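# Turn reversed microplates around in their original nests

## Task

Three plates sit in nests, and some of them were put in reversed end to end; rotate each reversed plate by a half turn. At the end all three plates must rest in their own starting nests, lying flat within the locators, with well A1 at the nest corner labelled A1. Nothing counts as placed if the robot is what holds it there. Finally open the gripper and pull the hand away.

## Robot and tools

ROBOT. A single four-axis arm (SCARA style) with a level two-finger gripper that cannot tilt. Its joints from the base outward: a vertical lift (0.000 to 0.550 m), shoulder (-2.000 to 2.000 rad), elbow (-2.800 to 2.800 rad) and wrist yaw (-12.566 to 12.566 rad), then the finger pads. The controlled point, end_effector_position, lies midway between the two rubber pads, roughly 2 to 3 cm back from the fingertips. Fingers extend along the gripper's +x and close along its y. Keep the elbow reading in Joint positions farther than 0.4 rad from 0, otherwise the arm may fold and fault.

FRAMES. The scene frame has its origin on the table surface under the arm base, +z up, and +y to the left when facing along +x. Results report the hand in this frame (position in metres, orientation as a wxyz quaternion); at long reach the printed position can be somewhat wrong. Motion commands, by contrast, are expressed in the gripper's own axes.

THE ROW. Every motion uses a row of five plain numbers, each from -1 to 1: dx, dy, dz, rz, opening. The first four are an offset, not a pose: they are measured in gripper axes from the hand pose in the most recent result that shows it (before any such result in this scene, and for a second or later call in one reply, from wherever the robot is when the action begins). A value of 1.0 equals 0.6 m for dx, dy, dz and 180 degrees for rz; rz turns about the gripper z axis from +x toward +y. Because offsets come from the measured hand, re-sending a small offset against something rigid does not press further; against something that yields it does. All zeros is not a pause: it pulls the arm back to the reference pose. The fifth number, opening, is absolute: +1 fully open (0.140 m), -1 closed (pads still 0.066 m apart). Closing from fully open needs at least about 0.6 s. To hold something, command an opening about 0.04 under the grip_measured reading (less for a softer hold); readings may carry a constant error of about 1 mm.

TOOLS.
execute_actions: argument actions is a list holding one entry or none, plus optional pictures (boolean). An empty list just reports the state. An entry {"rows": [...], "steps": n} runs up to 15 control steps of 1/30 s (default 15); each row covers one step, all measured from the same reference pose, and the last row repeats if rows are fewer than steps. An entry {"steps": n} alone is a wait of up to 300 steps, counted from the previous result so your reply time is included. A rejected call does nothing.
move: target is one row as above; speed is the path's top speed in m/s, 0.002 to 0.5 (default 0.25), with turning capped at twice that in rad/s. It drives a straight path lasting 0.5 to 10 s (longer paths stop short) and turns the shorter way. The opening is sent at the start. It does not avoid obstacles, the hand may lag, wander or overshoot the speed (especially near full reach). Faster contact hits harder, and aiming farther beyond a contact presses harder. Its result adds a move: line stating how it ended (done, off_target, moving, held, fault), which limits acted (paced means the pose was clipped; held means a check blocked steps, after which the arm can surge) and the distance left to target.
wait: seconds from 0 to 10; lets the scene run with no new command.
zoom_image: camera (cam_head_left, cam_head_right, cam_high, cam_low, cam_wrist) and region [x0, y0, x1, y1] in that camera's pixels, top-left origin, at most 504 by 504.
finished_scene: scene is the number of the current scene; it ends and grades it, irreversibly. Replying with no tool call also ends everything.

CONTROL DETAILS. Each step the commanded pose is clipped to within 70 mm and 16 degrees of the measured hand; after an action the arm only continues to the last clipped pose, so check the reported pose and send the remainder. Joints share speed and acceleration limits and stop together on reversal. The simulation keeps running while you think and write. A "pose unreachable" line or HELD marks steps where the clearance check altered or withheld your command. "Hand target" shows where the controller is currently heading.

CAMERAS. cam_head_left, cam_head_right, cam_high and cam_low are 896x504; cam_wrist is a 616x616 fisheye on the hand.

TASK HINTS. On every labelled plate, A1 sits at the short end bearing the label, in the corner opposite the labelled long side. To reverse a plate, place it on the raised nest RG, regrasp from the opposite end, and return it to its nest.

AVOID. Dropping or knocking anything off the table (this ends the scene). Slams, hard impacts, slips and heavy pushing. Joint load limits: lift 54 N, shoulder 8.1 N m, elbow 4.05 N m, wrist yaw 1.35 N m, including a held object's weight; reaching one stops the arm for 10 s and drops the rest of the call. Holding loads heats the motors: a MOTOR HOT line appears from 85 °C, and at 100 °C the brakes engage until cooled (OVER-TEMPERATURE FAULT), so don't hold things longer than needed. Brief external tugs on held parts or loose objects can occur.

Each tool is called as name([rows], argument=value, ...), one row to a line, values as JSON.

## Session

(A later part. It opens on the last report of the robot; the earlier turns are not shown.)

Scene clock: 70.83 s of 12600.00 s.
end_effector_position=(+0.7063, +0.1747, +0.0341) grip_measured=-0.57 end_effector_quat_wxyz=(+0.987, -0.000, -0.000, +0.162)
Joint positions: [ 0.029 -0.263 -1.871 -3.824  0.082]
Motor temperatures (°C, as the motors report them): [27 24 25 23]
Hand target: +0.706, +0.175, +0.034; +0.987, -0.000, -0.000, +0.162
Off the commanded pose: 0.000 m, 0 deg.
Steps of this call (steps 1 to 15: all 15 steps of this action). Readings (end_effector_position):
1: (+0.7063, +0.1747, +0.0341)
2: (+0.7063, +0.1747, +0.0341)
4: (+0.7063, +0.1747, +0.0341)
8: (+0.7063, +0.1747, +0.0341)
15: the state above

execute_actions([
  {"rows":[[0,0,0.003,0,-0.62],[0,0,0.006,0,-0.62],[0,0,0.01,0,-0.62],[0,0,0.015,0,-0.62],[0,0,0.02,0,-0.62],[0,0,0.026,0,-0.62],[0,0,0.032,0,-0.62],[0,0,0.038,0,-0.62],[0,0,0.043,0,-0.62]],"steps":13},
], pictures=false)

move(target=[-0.4543,-0.1505,0,0.4,-0.62], speed=0.5)

zoom_image(camera="cam_wrist", region=[260, 370, 380, 450])

execute_actions([
  {"rows":[[0,0,-0.006,0,-0.62],[0,0,-0.014,0,-0.62],[0,0,-0.022,0,-0.62],[0,0,-0.03,0,-0.62],[0,0,-0.038,0,-0.62],[0,0,-0.045,0,-0.62],[0,0,-0.051,0,-0.62],[0,0,-0.055,0,-0.62],[0,0,-0.058,0,-0.62],[0,0,-0.06,0,-0.62],[0,0,-0.061,0,-0.62],[0,0,-0.062,0,-0.62],[0,0,-0.063,0,-0.62],[0,0,-0.0635,0,-0.62]],"steps":15},
], pictures=false)

execute_actions([
  {"rows":[[0,0,0,0,-0.2],[0,0,0,0,-0.2],[0,0,0,0,-0.2],[0,0,0,0,-0.2],[0,0,0,0,-0.1],[0,0,0,0,-0.1],[0,0,0.01,0,-0.1],[0,0,0.02,0,-0.1],[0,0,0.03,0,-0.1],[0,0,0.04,0,-0.1]],"steps":15},
], pictures=false)

move(target=[0,0,0,0.995,-0.1], speed=0.5)

execute_actions([
  {"rows":[[0.0053,0,-0.005,0.005,-0.1],[0.0053,0,-0.01,0.005,-0.1],[0.0053,0,-0.016,0.005,-0.15],[0.0053,0,-0.022,0.005,-0.2],[0.0053,0,-0.028,0.005,-0.2],[0.0053,0,-0.034,0.005,-0.25],[0.0053,0,-0.038,0.005,-0.3],[0.0053,0,-0.04,0.005,-0.3]],"steps":13},
], pictures=false)

execute_actions([
  {"rows":[[0,0,0,0,-0.36],[0,0,0,0,-0.41],[0,0,0,0,-0.45],[0,0,0,0,-0.48],[0,0,0,0,-0.50],[0,0,0,0,-0.52],[0,0,0,0,-0.54],[0,0,0,0,-0.55],[0,0,0,0,-0.56],[0,0,0,0,-0.57],[0,0,0,0,-0.585],[0,0,0,0,-0.6],[0,0,0,0,-0.62]]},
])

zoom_image(camera="cam_wrist", region=[260, 370, 380, 450])

Scene clock: 85.07 s of 12600.00 s.
end_effector_position=(+0.7063, +0.1747, +0.0600) grip_measured=-0.57 end_effector_quat_wxyz=(+0.987, -0.000, -0.000, +0.162)
Joint positions: [ 0.055 -0.263 -1.871 -3.824  0.082]
Motor temperatures (°C, as the motors report them): [27 24 25 23]
Hand target: +0.706, +0.175, +0.060; +0.987, -0.000, -0.000, +0.162
Off the commanded pose: 0.000 m, 0 deg.
Steps of this call (steps 1 to 90: nothing new was sent; then 10.80 s passed at rest; steps 91 to 103: all 13 steps of this action). Readings (end_effector_position):
91: (+0.7063, +0.1747, +0.0341)
92: (+0.7063, +0.1747, +0.0351)
94: (+0.7063, +0.1747, +0.0391)
98: (+0.7063, +0.1747, +0.0506)
103: the state above

Scene clock: 87.00 s of 12600.00 s.
end_effector_position=(+0.4770, +0.0019, +0.0599) grip_measured=-0.57 end_effector_quat_wxyz=(+0.703, -0.000, -0.000, +0.711)
Joint positions: [ 0.055 -1.213 -1.385 -2.104  0.082]
Motor temperatures (°C, as the motors report them): [27 24 25 23]
Hand target: +0.477, +0.002, +0.060; +0.703, -0.000, -0.000, +0.711
Off the commanded pose: 0.000 m, 0 deg.
move: done

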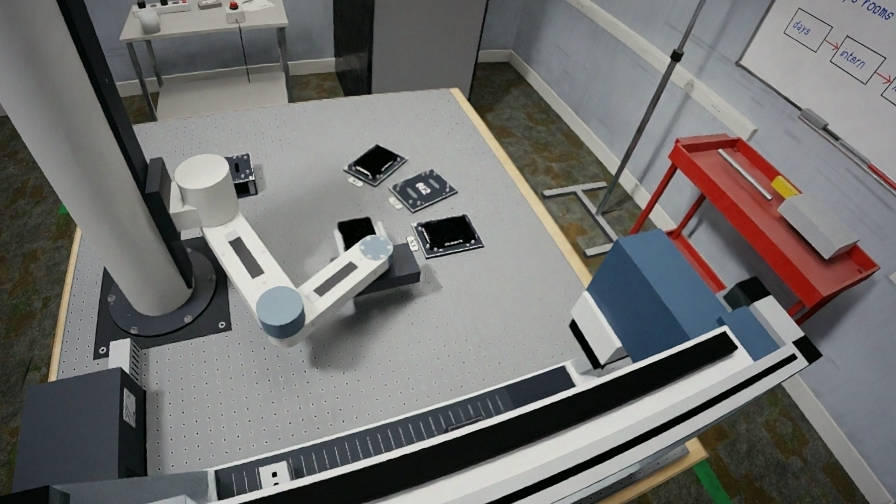

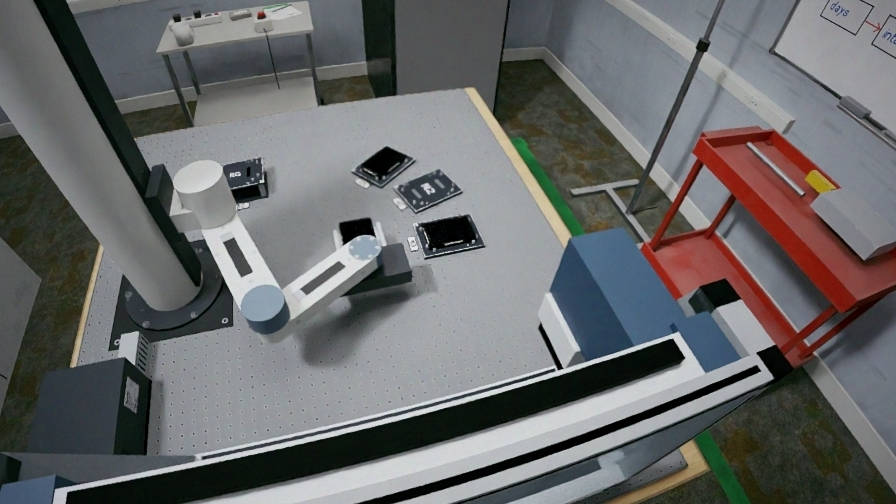

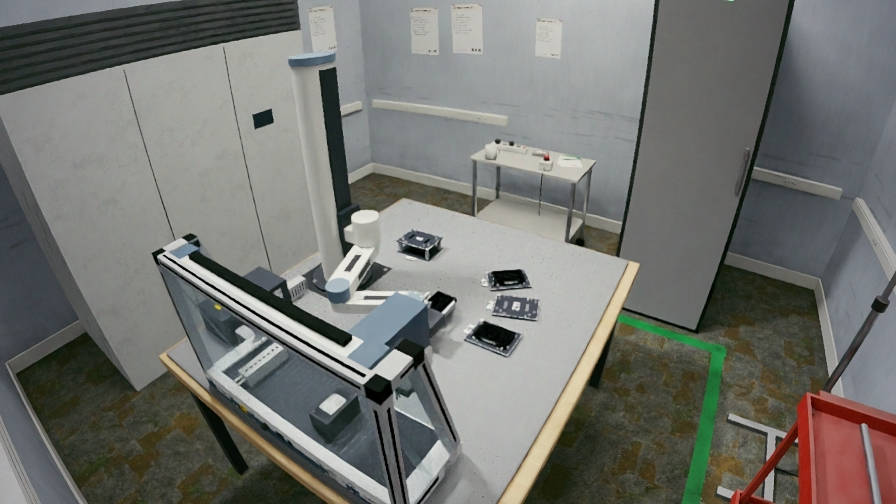

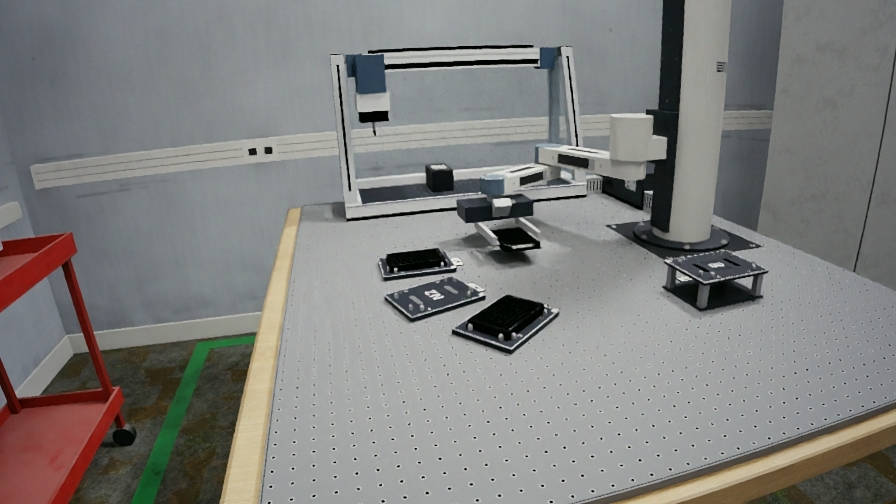

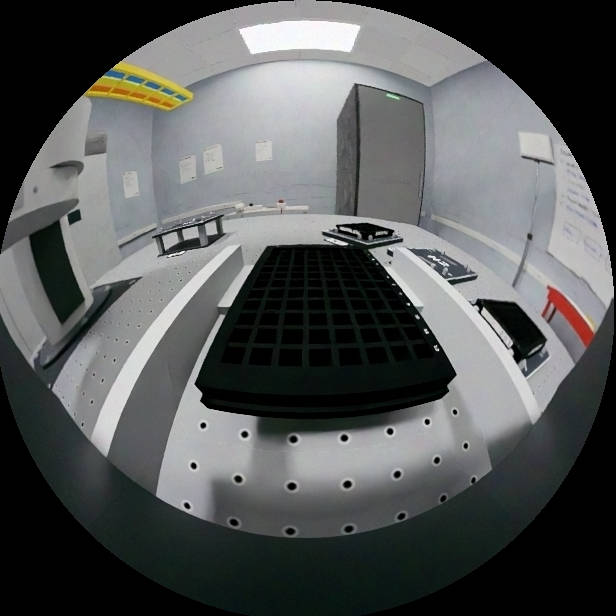

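Region (260, 370, 380, 450) of cam_wrist's 616x616 image, scaled by 4.200, with more detail than that image has.

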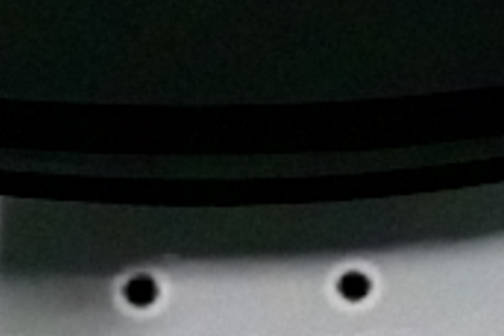

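Scene clock: 87.50 s of 12600.00 s.
end_effector_position=(+0.4770, +0.0019, +0.0220) grip_measured=-0.57 end_effector_quat_wxyz=(+0.703, -0.000, -0.000, +0.711)
Joint positions: [ 0.017 -1.213 -1.385 -2.104  0.082]
Motor temperatures (°C, as the motors report them): [27 24 25 23]
Hand target: +0.477, +0.002, +0.022; +0.703, -0.000, -0.000, +0.711
Off the commanded pose: 0.000 m, 0 deg.
Steps of this call (steps 1 to 15: all 15 steps of this action). Readings (end_effector_position):
1: (+0.4770, +0.0019, +0.0599)
2: (+0.4770, +0.0019, +0.0589)
4: (+0.4770, +0.0019, +0.0516)
8: (+0.4770, +0.0019, +0.0336)
15: the state above

Scene clock: 88.00 s of 12600.00 s.
end_effector_position=(+0.4770, +0.0019, +0.0462) grip_measured=-0.10 end_effector_quat_wxyz=(+0.703, -0.000, -0.000, +0.711)
Joint positions: [ 0.041 -1.213 -1.385 -2.104  0.099]
Motor temperatures (°C, as the motors report them): [27 24 25 23]
Hand target: +0.477, +0.002, +0.046; +0.703, -0.000, -0.000, +0.711
Off the commanded pose: 0.000 m, 0 deg.
Steps of this call (steps 1 to 15: all 15 steps of this action). Readings (end_effector_position):
1: (+0.4770, +0.0019, +0.0220)
2: (+0.4770, +0.0019, +0.0220)
4: (+0.4770, +0.0019, +0.0220)
8: (+0.4770, +0.0019, +0.0230)
15: the state above

Scene clock: 91.77 s of 12600.00 s.
end_effector_position=(+0.4768, +0.0020, +0.0460) grip_measured=-0.10 end_effector_quat_wxyz=(+0.705, +0.000, +0.000, -0.709)
Joint positions: [ 0.041 -0.346 -1.389  0.158  0.099]
Motor temperatures (°C, as the motors report them): [27 24 25 23]
Hand target: +0.477, +0.002, +0.046; +0.705, +0.000, +0.000, -0.709
Off the commanded pose: 0.000 m, 0 deg.
move: done

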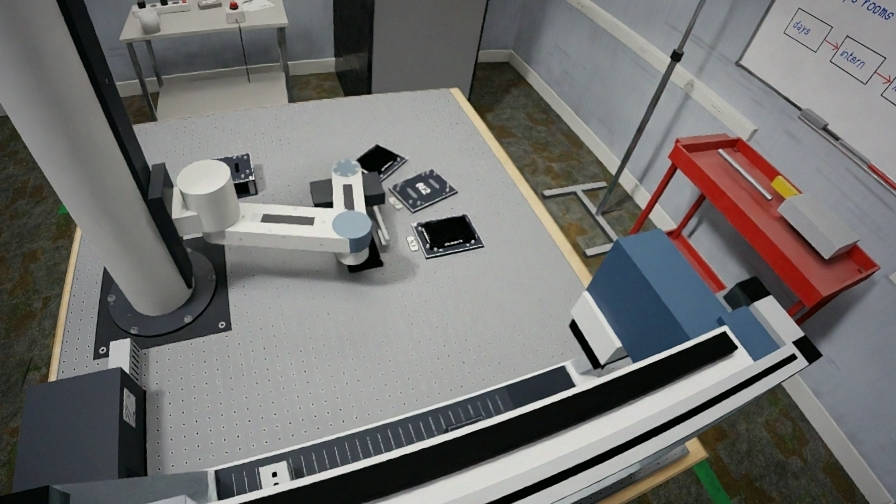

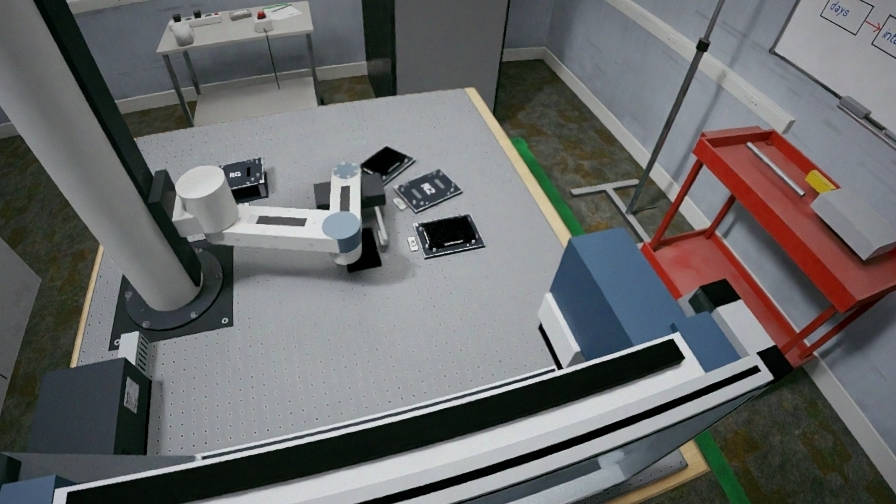

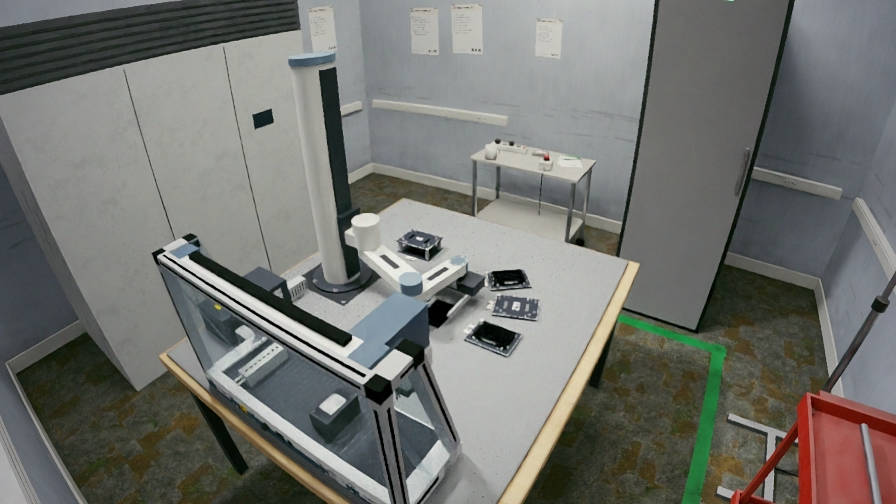

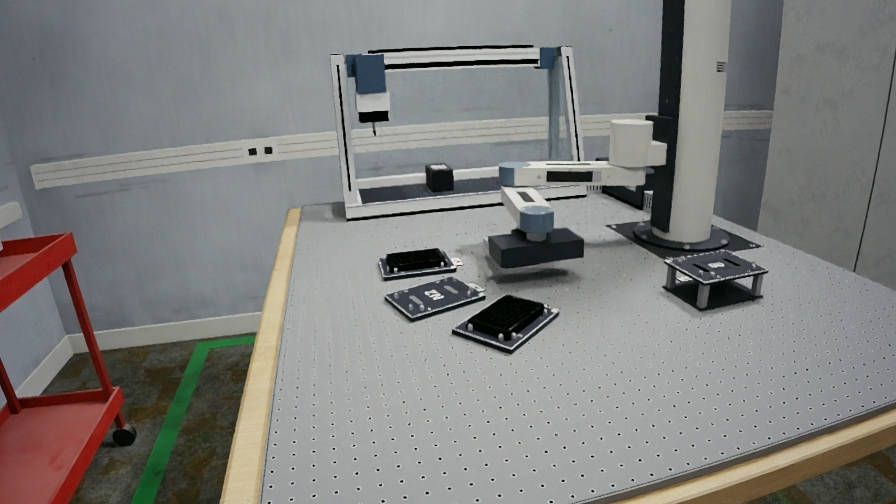

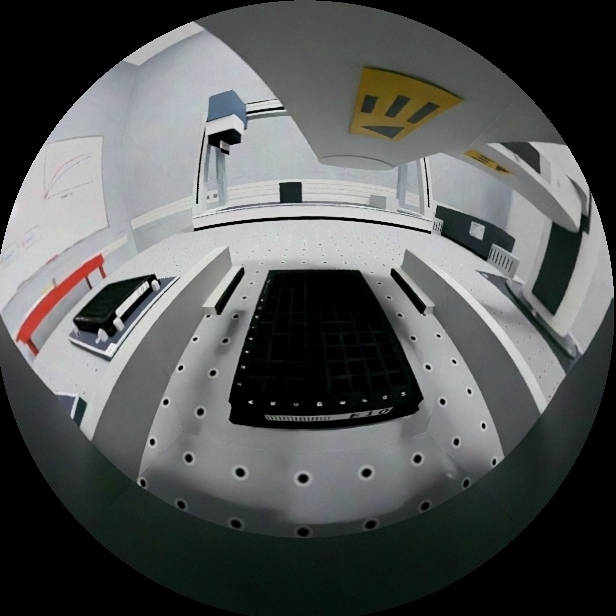

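Scene clock: 92.20 s of 12600.00 s.
end_effector_position=(+0.4768, -0.0012, +0.0219) grip_measured=-0.30 end_effector_quat_wxyz=(+0.711, +0.000, +0.000, -0.703)
Joint positions: [ 0.017 -0.358 -1.372  0.17   0.092]
Motor temperatures (°C, as the motors report them): [27 24 25 23]
Hand target: +0.477, -0.001, +0.022; +0.711, +0.000, +0.000, -0.703
Off the commanded pose: 0.000 m, 0 deg.
Steps of this call (steps 1 to 13: all 13 steps of this action). Readings (end_effector_position):
1: (+0.4768, +0.0019, +0.0460)
2: (+0.4768, +0.0009, +0.0450)
4: (+0.4767, -0.0012, +0.0390)
8: (+0.4768, -0.0012, +0.0254)
13: the state above

Scene clock: 92.70 s of 12600.00 s.
end_effector_position=(+0.4768, -0.0012, +0.0219) grip_measured=-0.57 end_effector_quat_wxyz=(+0.711, +0.000, +0.000, -0.703)
Joint positions: [ 0.017 -0.358 -1.372  0.17   0.082]
Motor temperatures (°C, as the motors report them): [27 24 25 23]
Hand target: +0.477, -0.001, +0.022; +0.711, +0.000, +0.000, -0.703
Off the commanded pose: 0.000 m, 0 deg.
Steps of this call (steps 1 to 15: all 15 steps of this action). Readings (end_effector_position):
1: (+0.4768, -0.0012, +0.0219)
2: (+0.4768, -0.0012, +0.0219)
4: (+0.4768, -0.0012, +0.0219)
8: (+0.4768, -0.0012, +0.0219)
15: the state above

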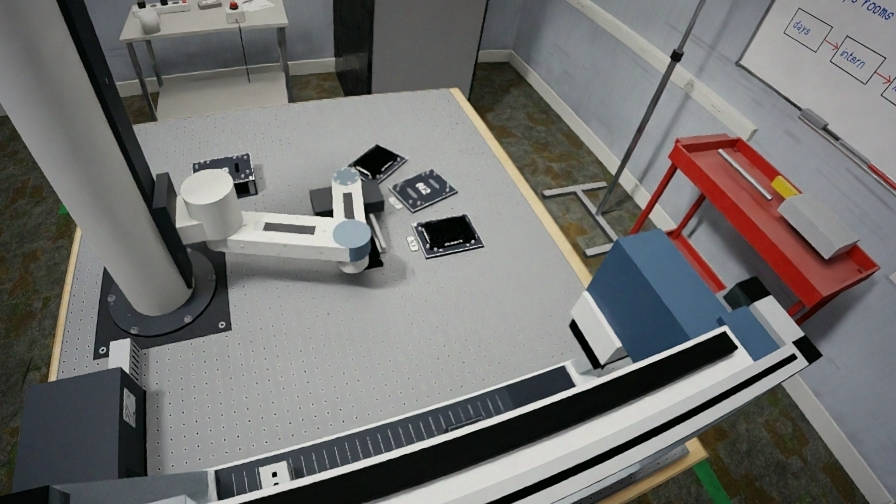

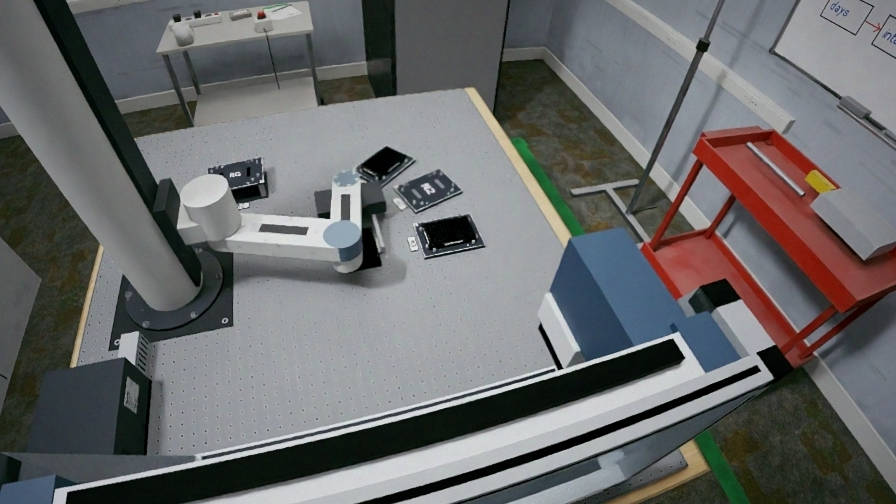

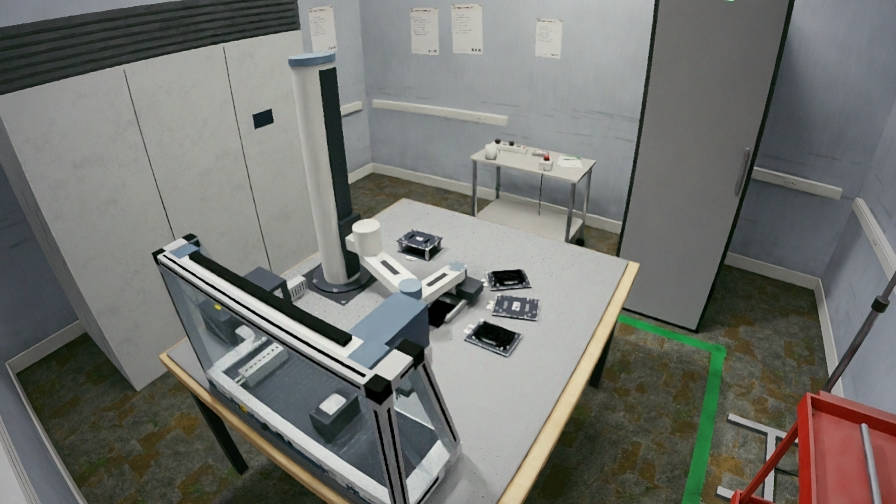

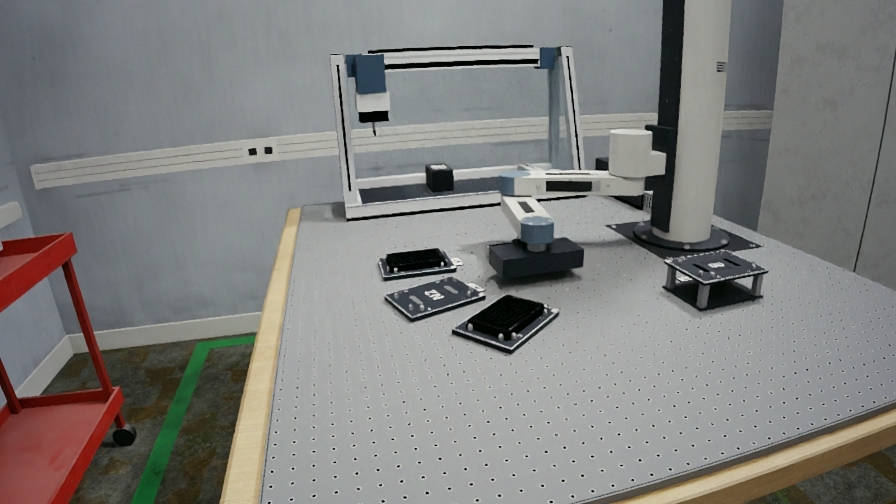

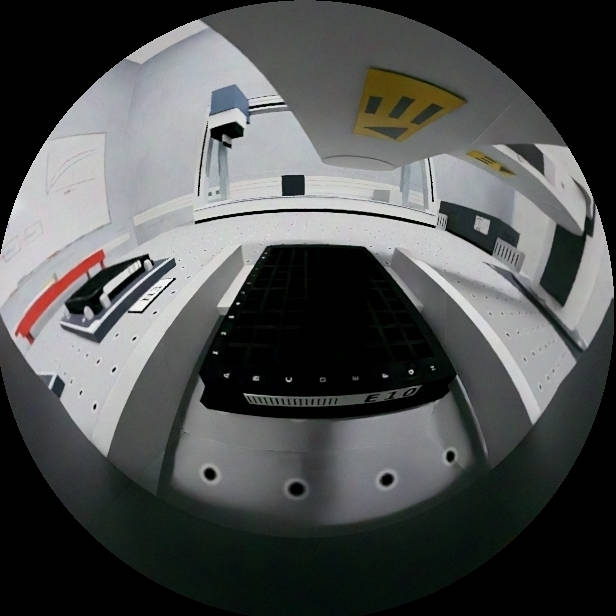

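Region (260, 370, 380, 450) of cam_wrist's 616x616 image, scaled by 4.200, with more detail than that image has.

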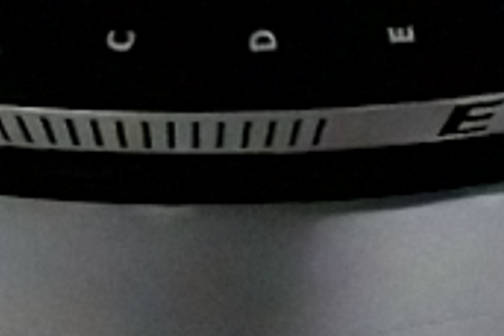

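execute_actions(actions=[])

Scene clock: 99.60 s of 12600.00 s.
end_effector_position=(+0.4768, -0.0012, +0.0219) grip_measured=-0.57 end_effector_quat_wxyz=(+0.711, +0.000, +0.000, -0.703)
Joint positions: [ 0.017 -0.358 -1.372  0.17   0.082]
Motor temperatures (°C, as the motors report them): [27 24 25 23]
Hand target: +0.477, -0.001, +0.022; +0.711, +0.000, +0.000, -0.703
Off the commanded pose: 0.000 m, 0 deg.
Steps of this call (steps 1 to 90: nothing new was sent; then 3.90 s passed at rest). Readings (end_effector_position):
1: (+0.4768, -0.0012, +0.0219)
2: (+0.4768, -0.0012, +0.0219)
4: (+0.4768, -0.0012, +0.0219)
8: (+0.4768, -0.0012, +0.0219)
90: the state above

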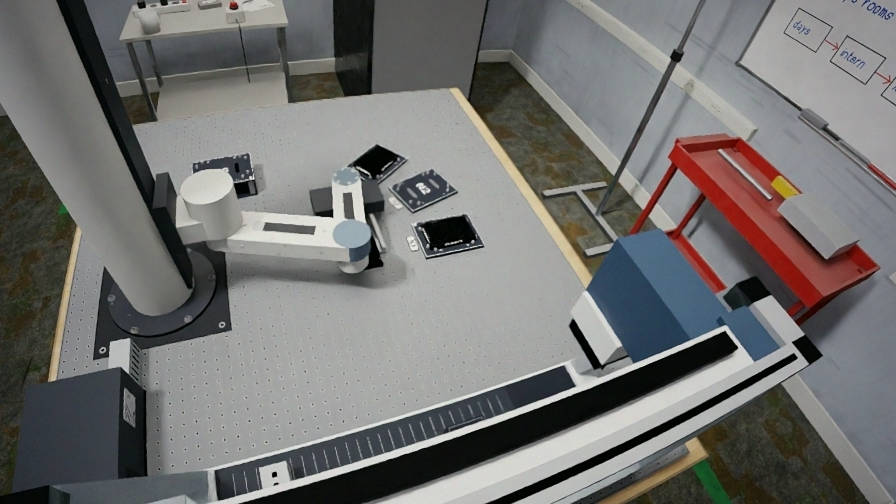

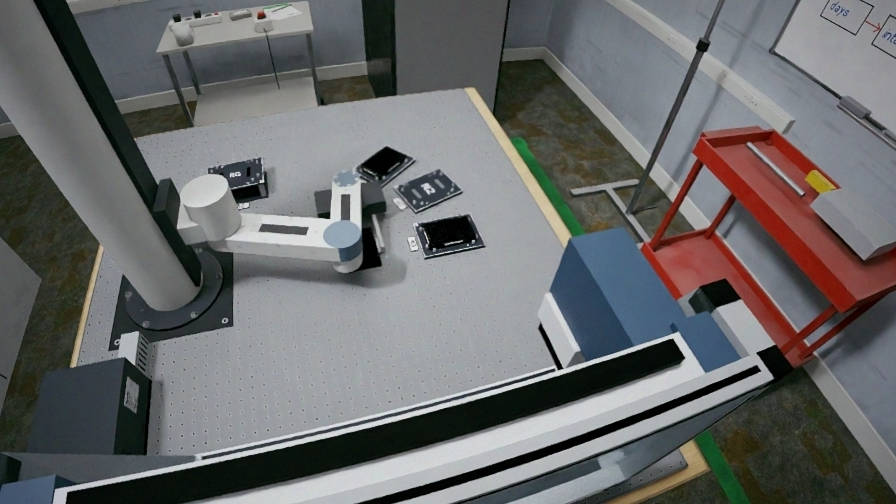

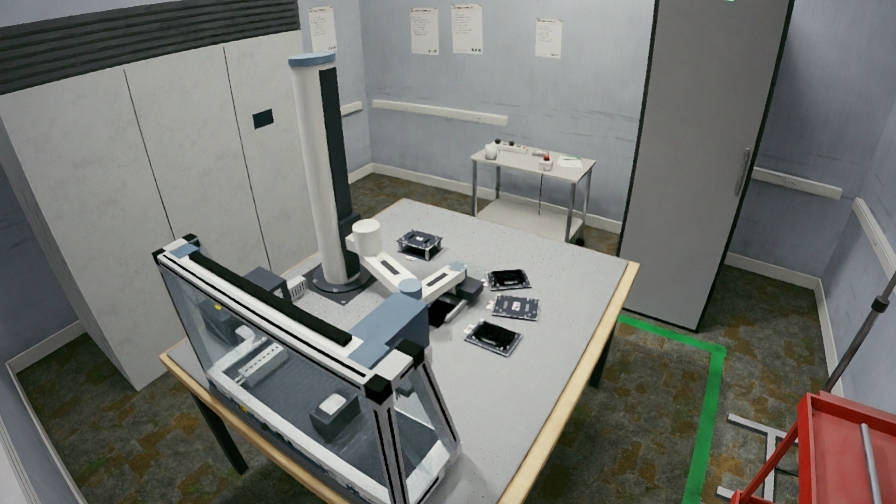

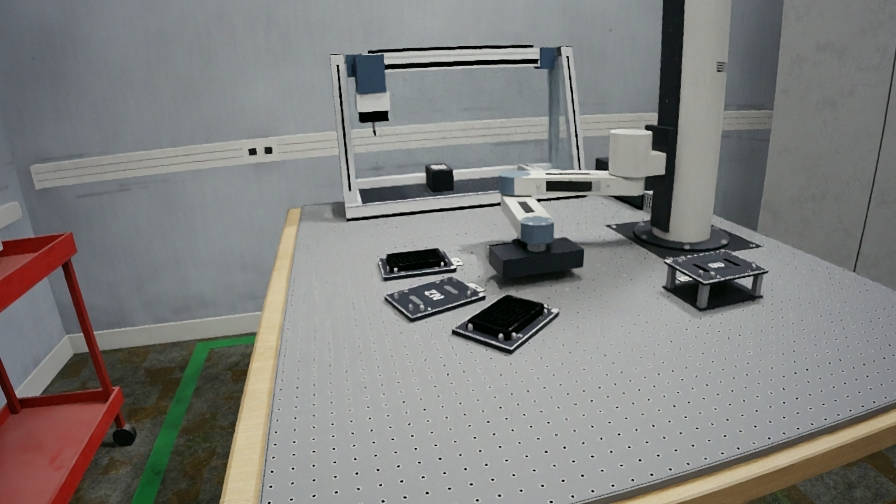

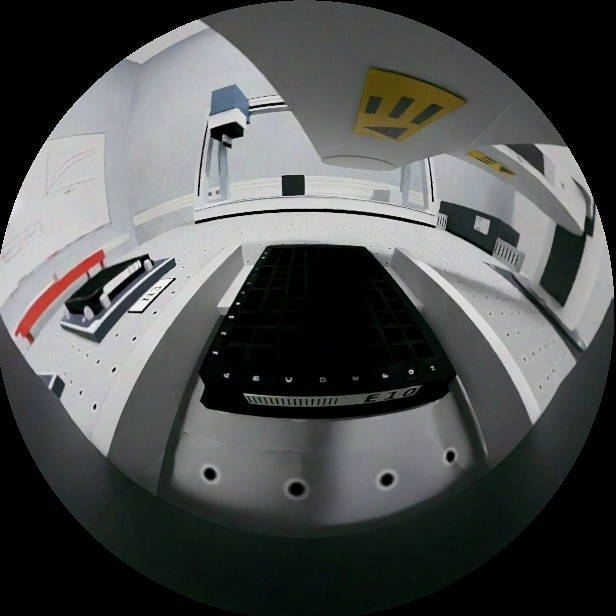

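Lift a bit higher for clearance over N3's plate.

move(target=[0,0,0.075,0,-0.62], speed=0.15)

move(target=[-0.289,0.3857,0,0.6,-0.62], speed=0.5)

Scene clock: 103.87 s of 12600.00 s.
end_effector_position=(+0.4768, -0.0012, +0.0670) grip_measured=-0.57 end_effector_quat_wxyz=(+0.711, +0.000, +0.000, -0.703)
Joint positions: [ 0.062 -0.358 -1.372  0.17   0.082]
Motor temperatures (°C, as the motors report them): [27 24 25 23]
Hand target: +0.477, -0.001, +0.067; +0.711, +0.000, +0.000, -0.703
Off the commanded pose: 0.000 m, 0 deg.
After step 90, 0.53 s passed at rest.
move: done

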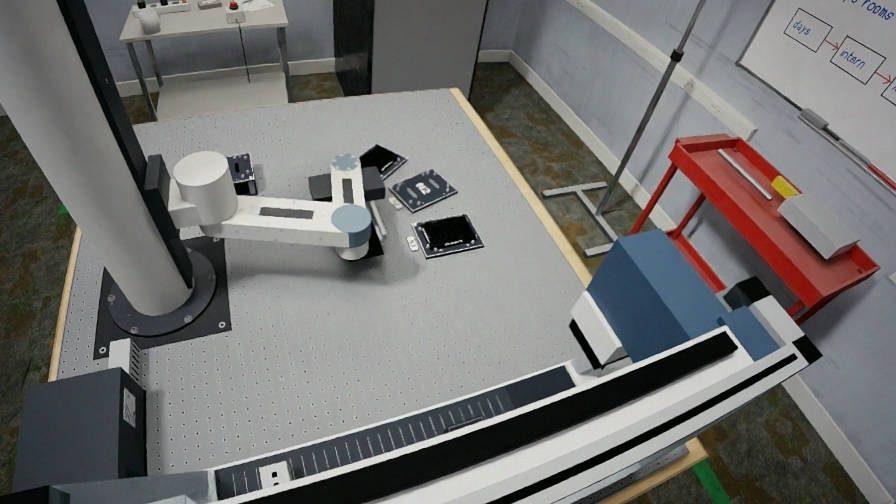

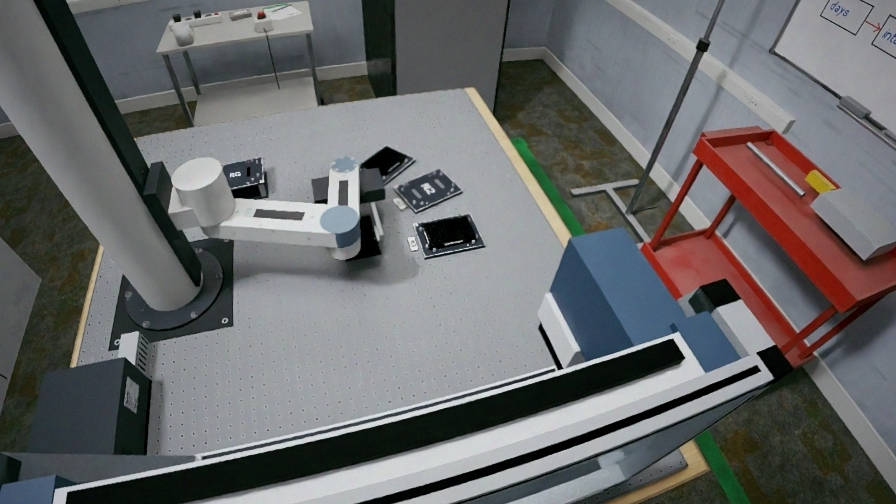

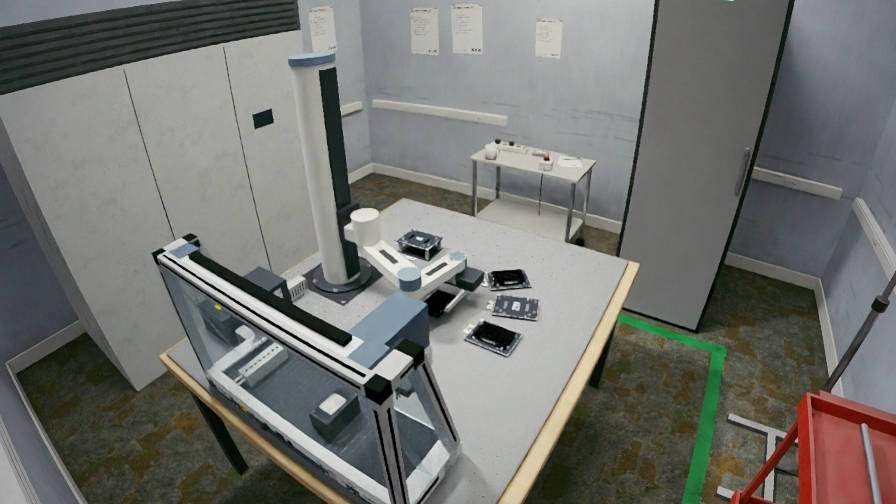

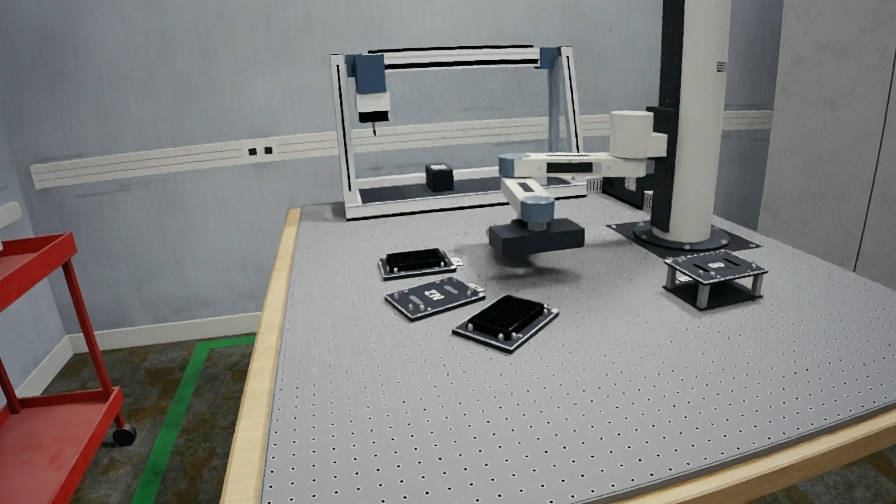

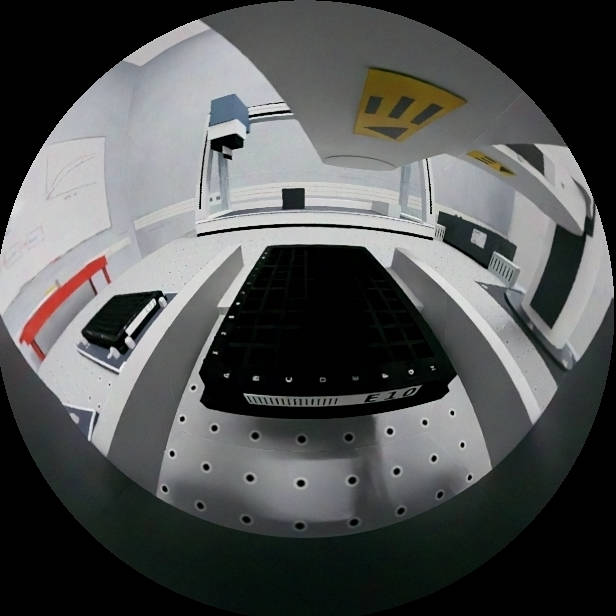

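Scene clock: 106.20 s of 12600.00 s.
end_effector_position=(+0.7064, +0.1745, +0.0670) grip_measured=-0.57 end_effector_quat_wxyz=(+0.987, +0.000, +0.000, +0.161)
Joint positions: [ 0.062 -0.263 -1.872  2.459  0.082]
Motor temperatures (°C, as the motors report them): [27 24 25 23]
Hand target: +0.706, +0.175, +0.067; +0.987, +0.000, +0.000, +0.162
Off the commanded pose: 0.000 m, 0 deg.
move: done

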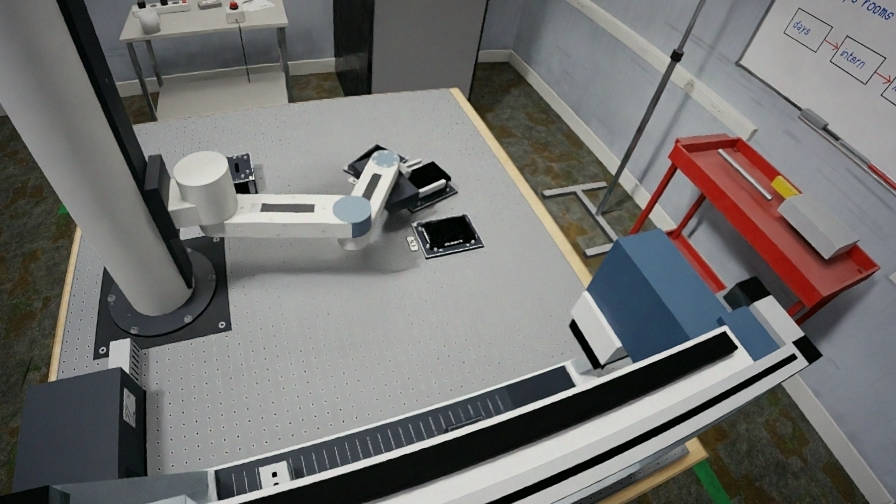

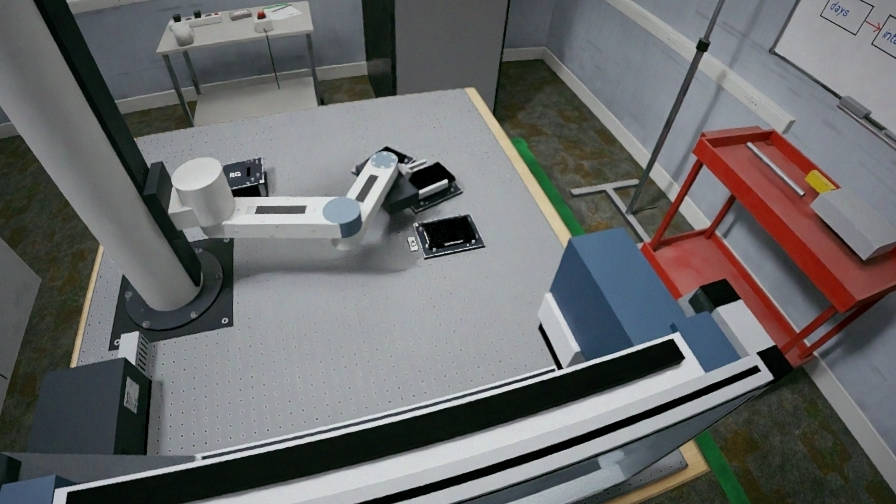

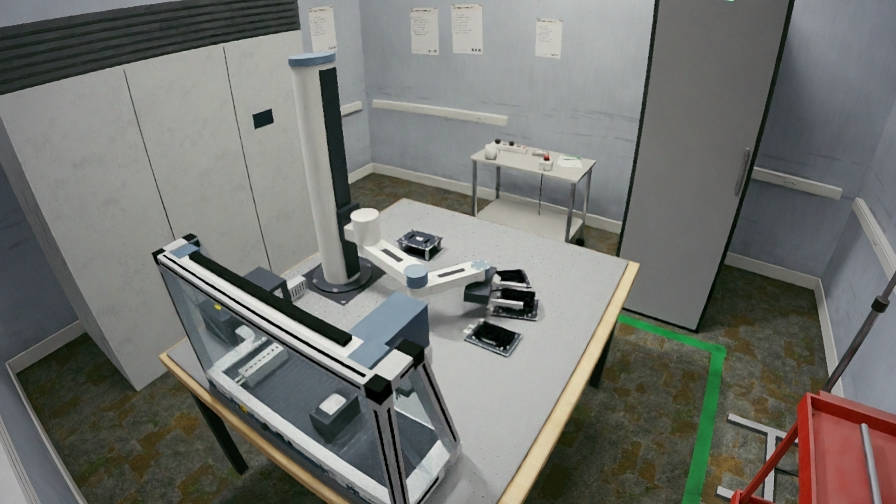

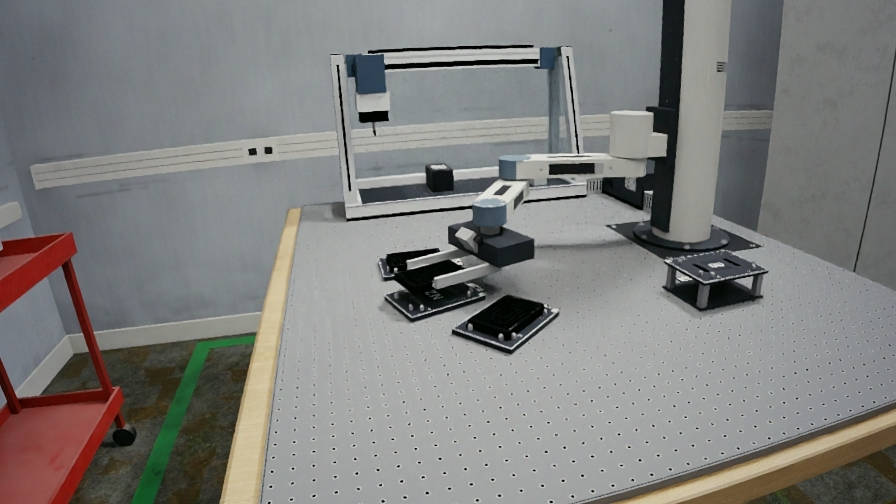

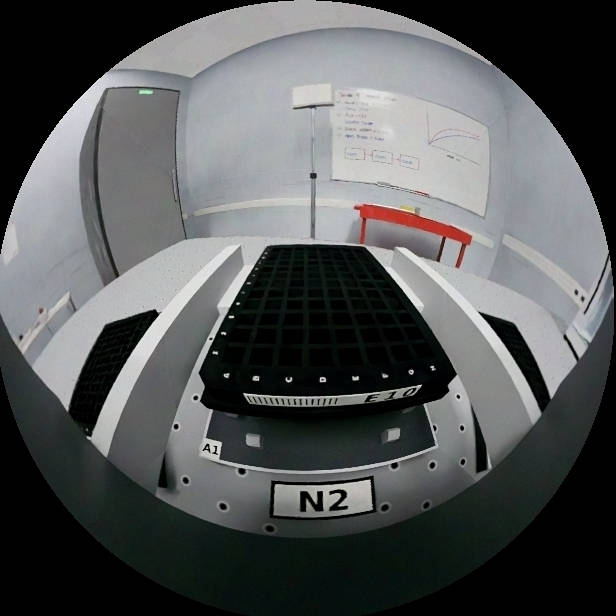

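move(target=[0,0.0003,-0.055,0,-0.62], speed=0.025)

Scene clock: 112.33 s of 12600.00 s.
end_effector_position=(+0.7064, +0.1745, +0.0340) grip_measured=-0.57 end_effector_quat_wxyz=(+0.987, +0.000, +0.000, +0.161)
Joint positions: [ 0.029 -0.263 -1.872  2.459  0.082]
Motor temperatures (°C, as the motors report them): [27 24 25 23]
Hand target: +0.706, +0.175, +0.034; +0.987, +0.000, +0.000, +0.161
Off the commanded pose: 0.000 m, 0 deg.
After step 90, 1.60 s passed at rest.
move: done

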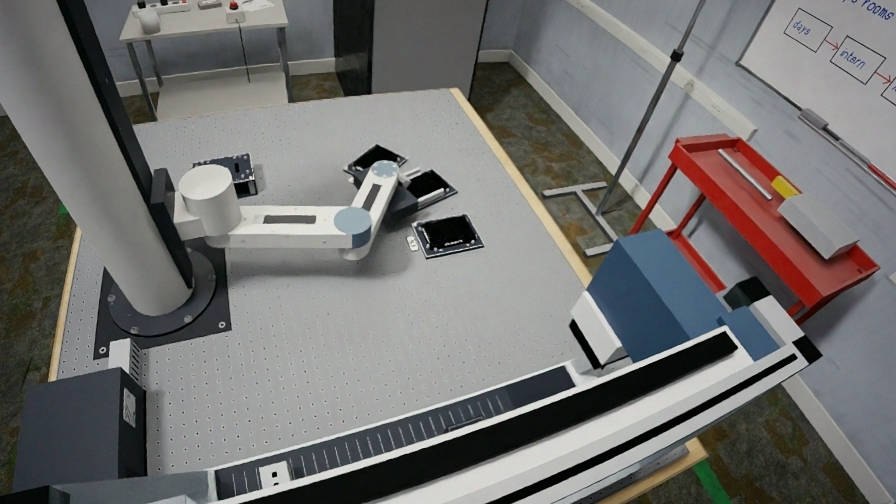

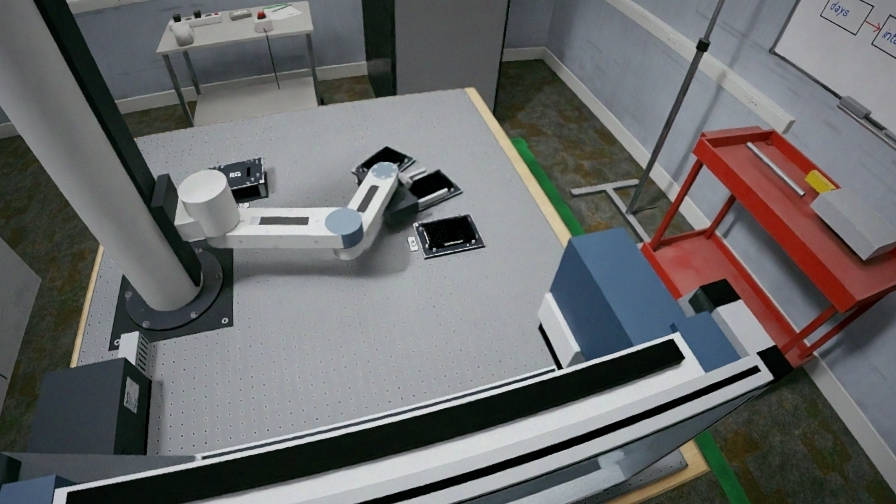

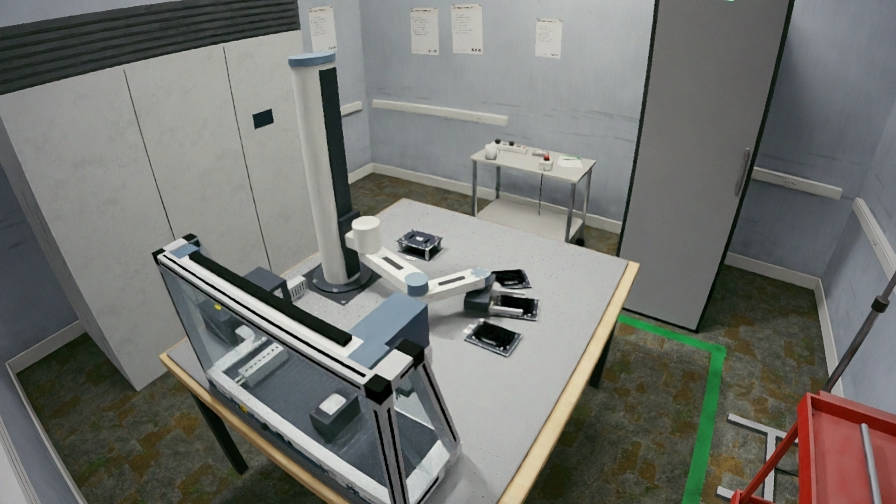

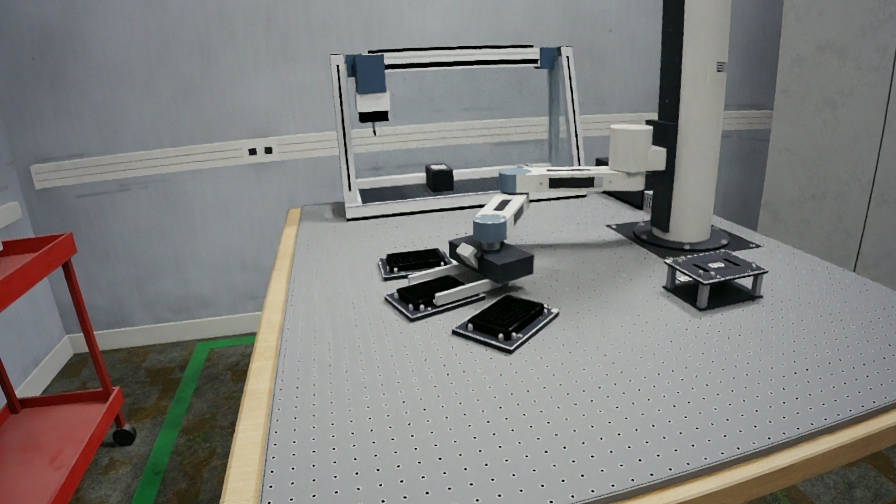

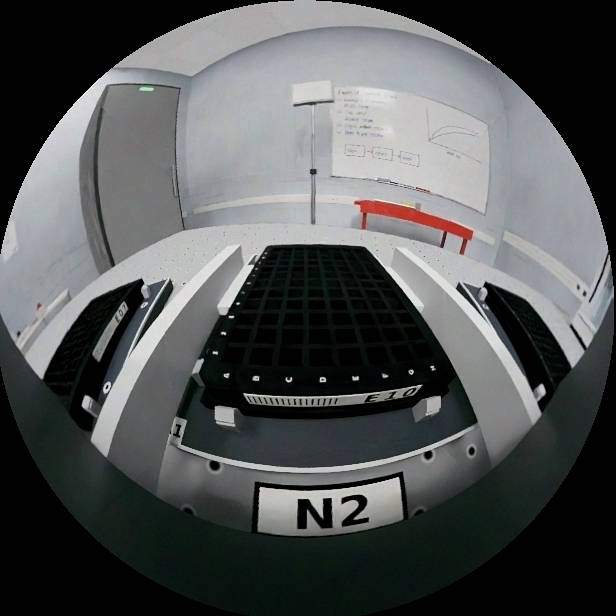

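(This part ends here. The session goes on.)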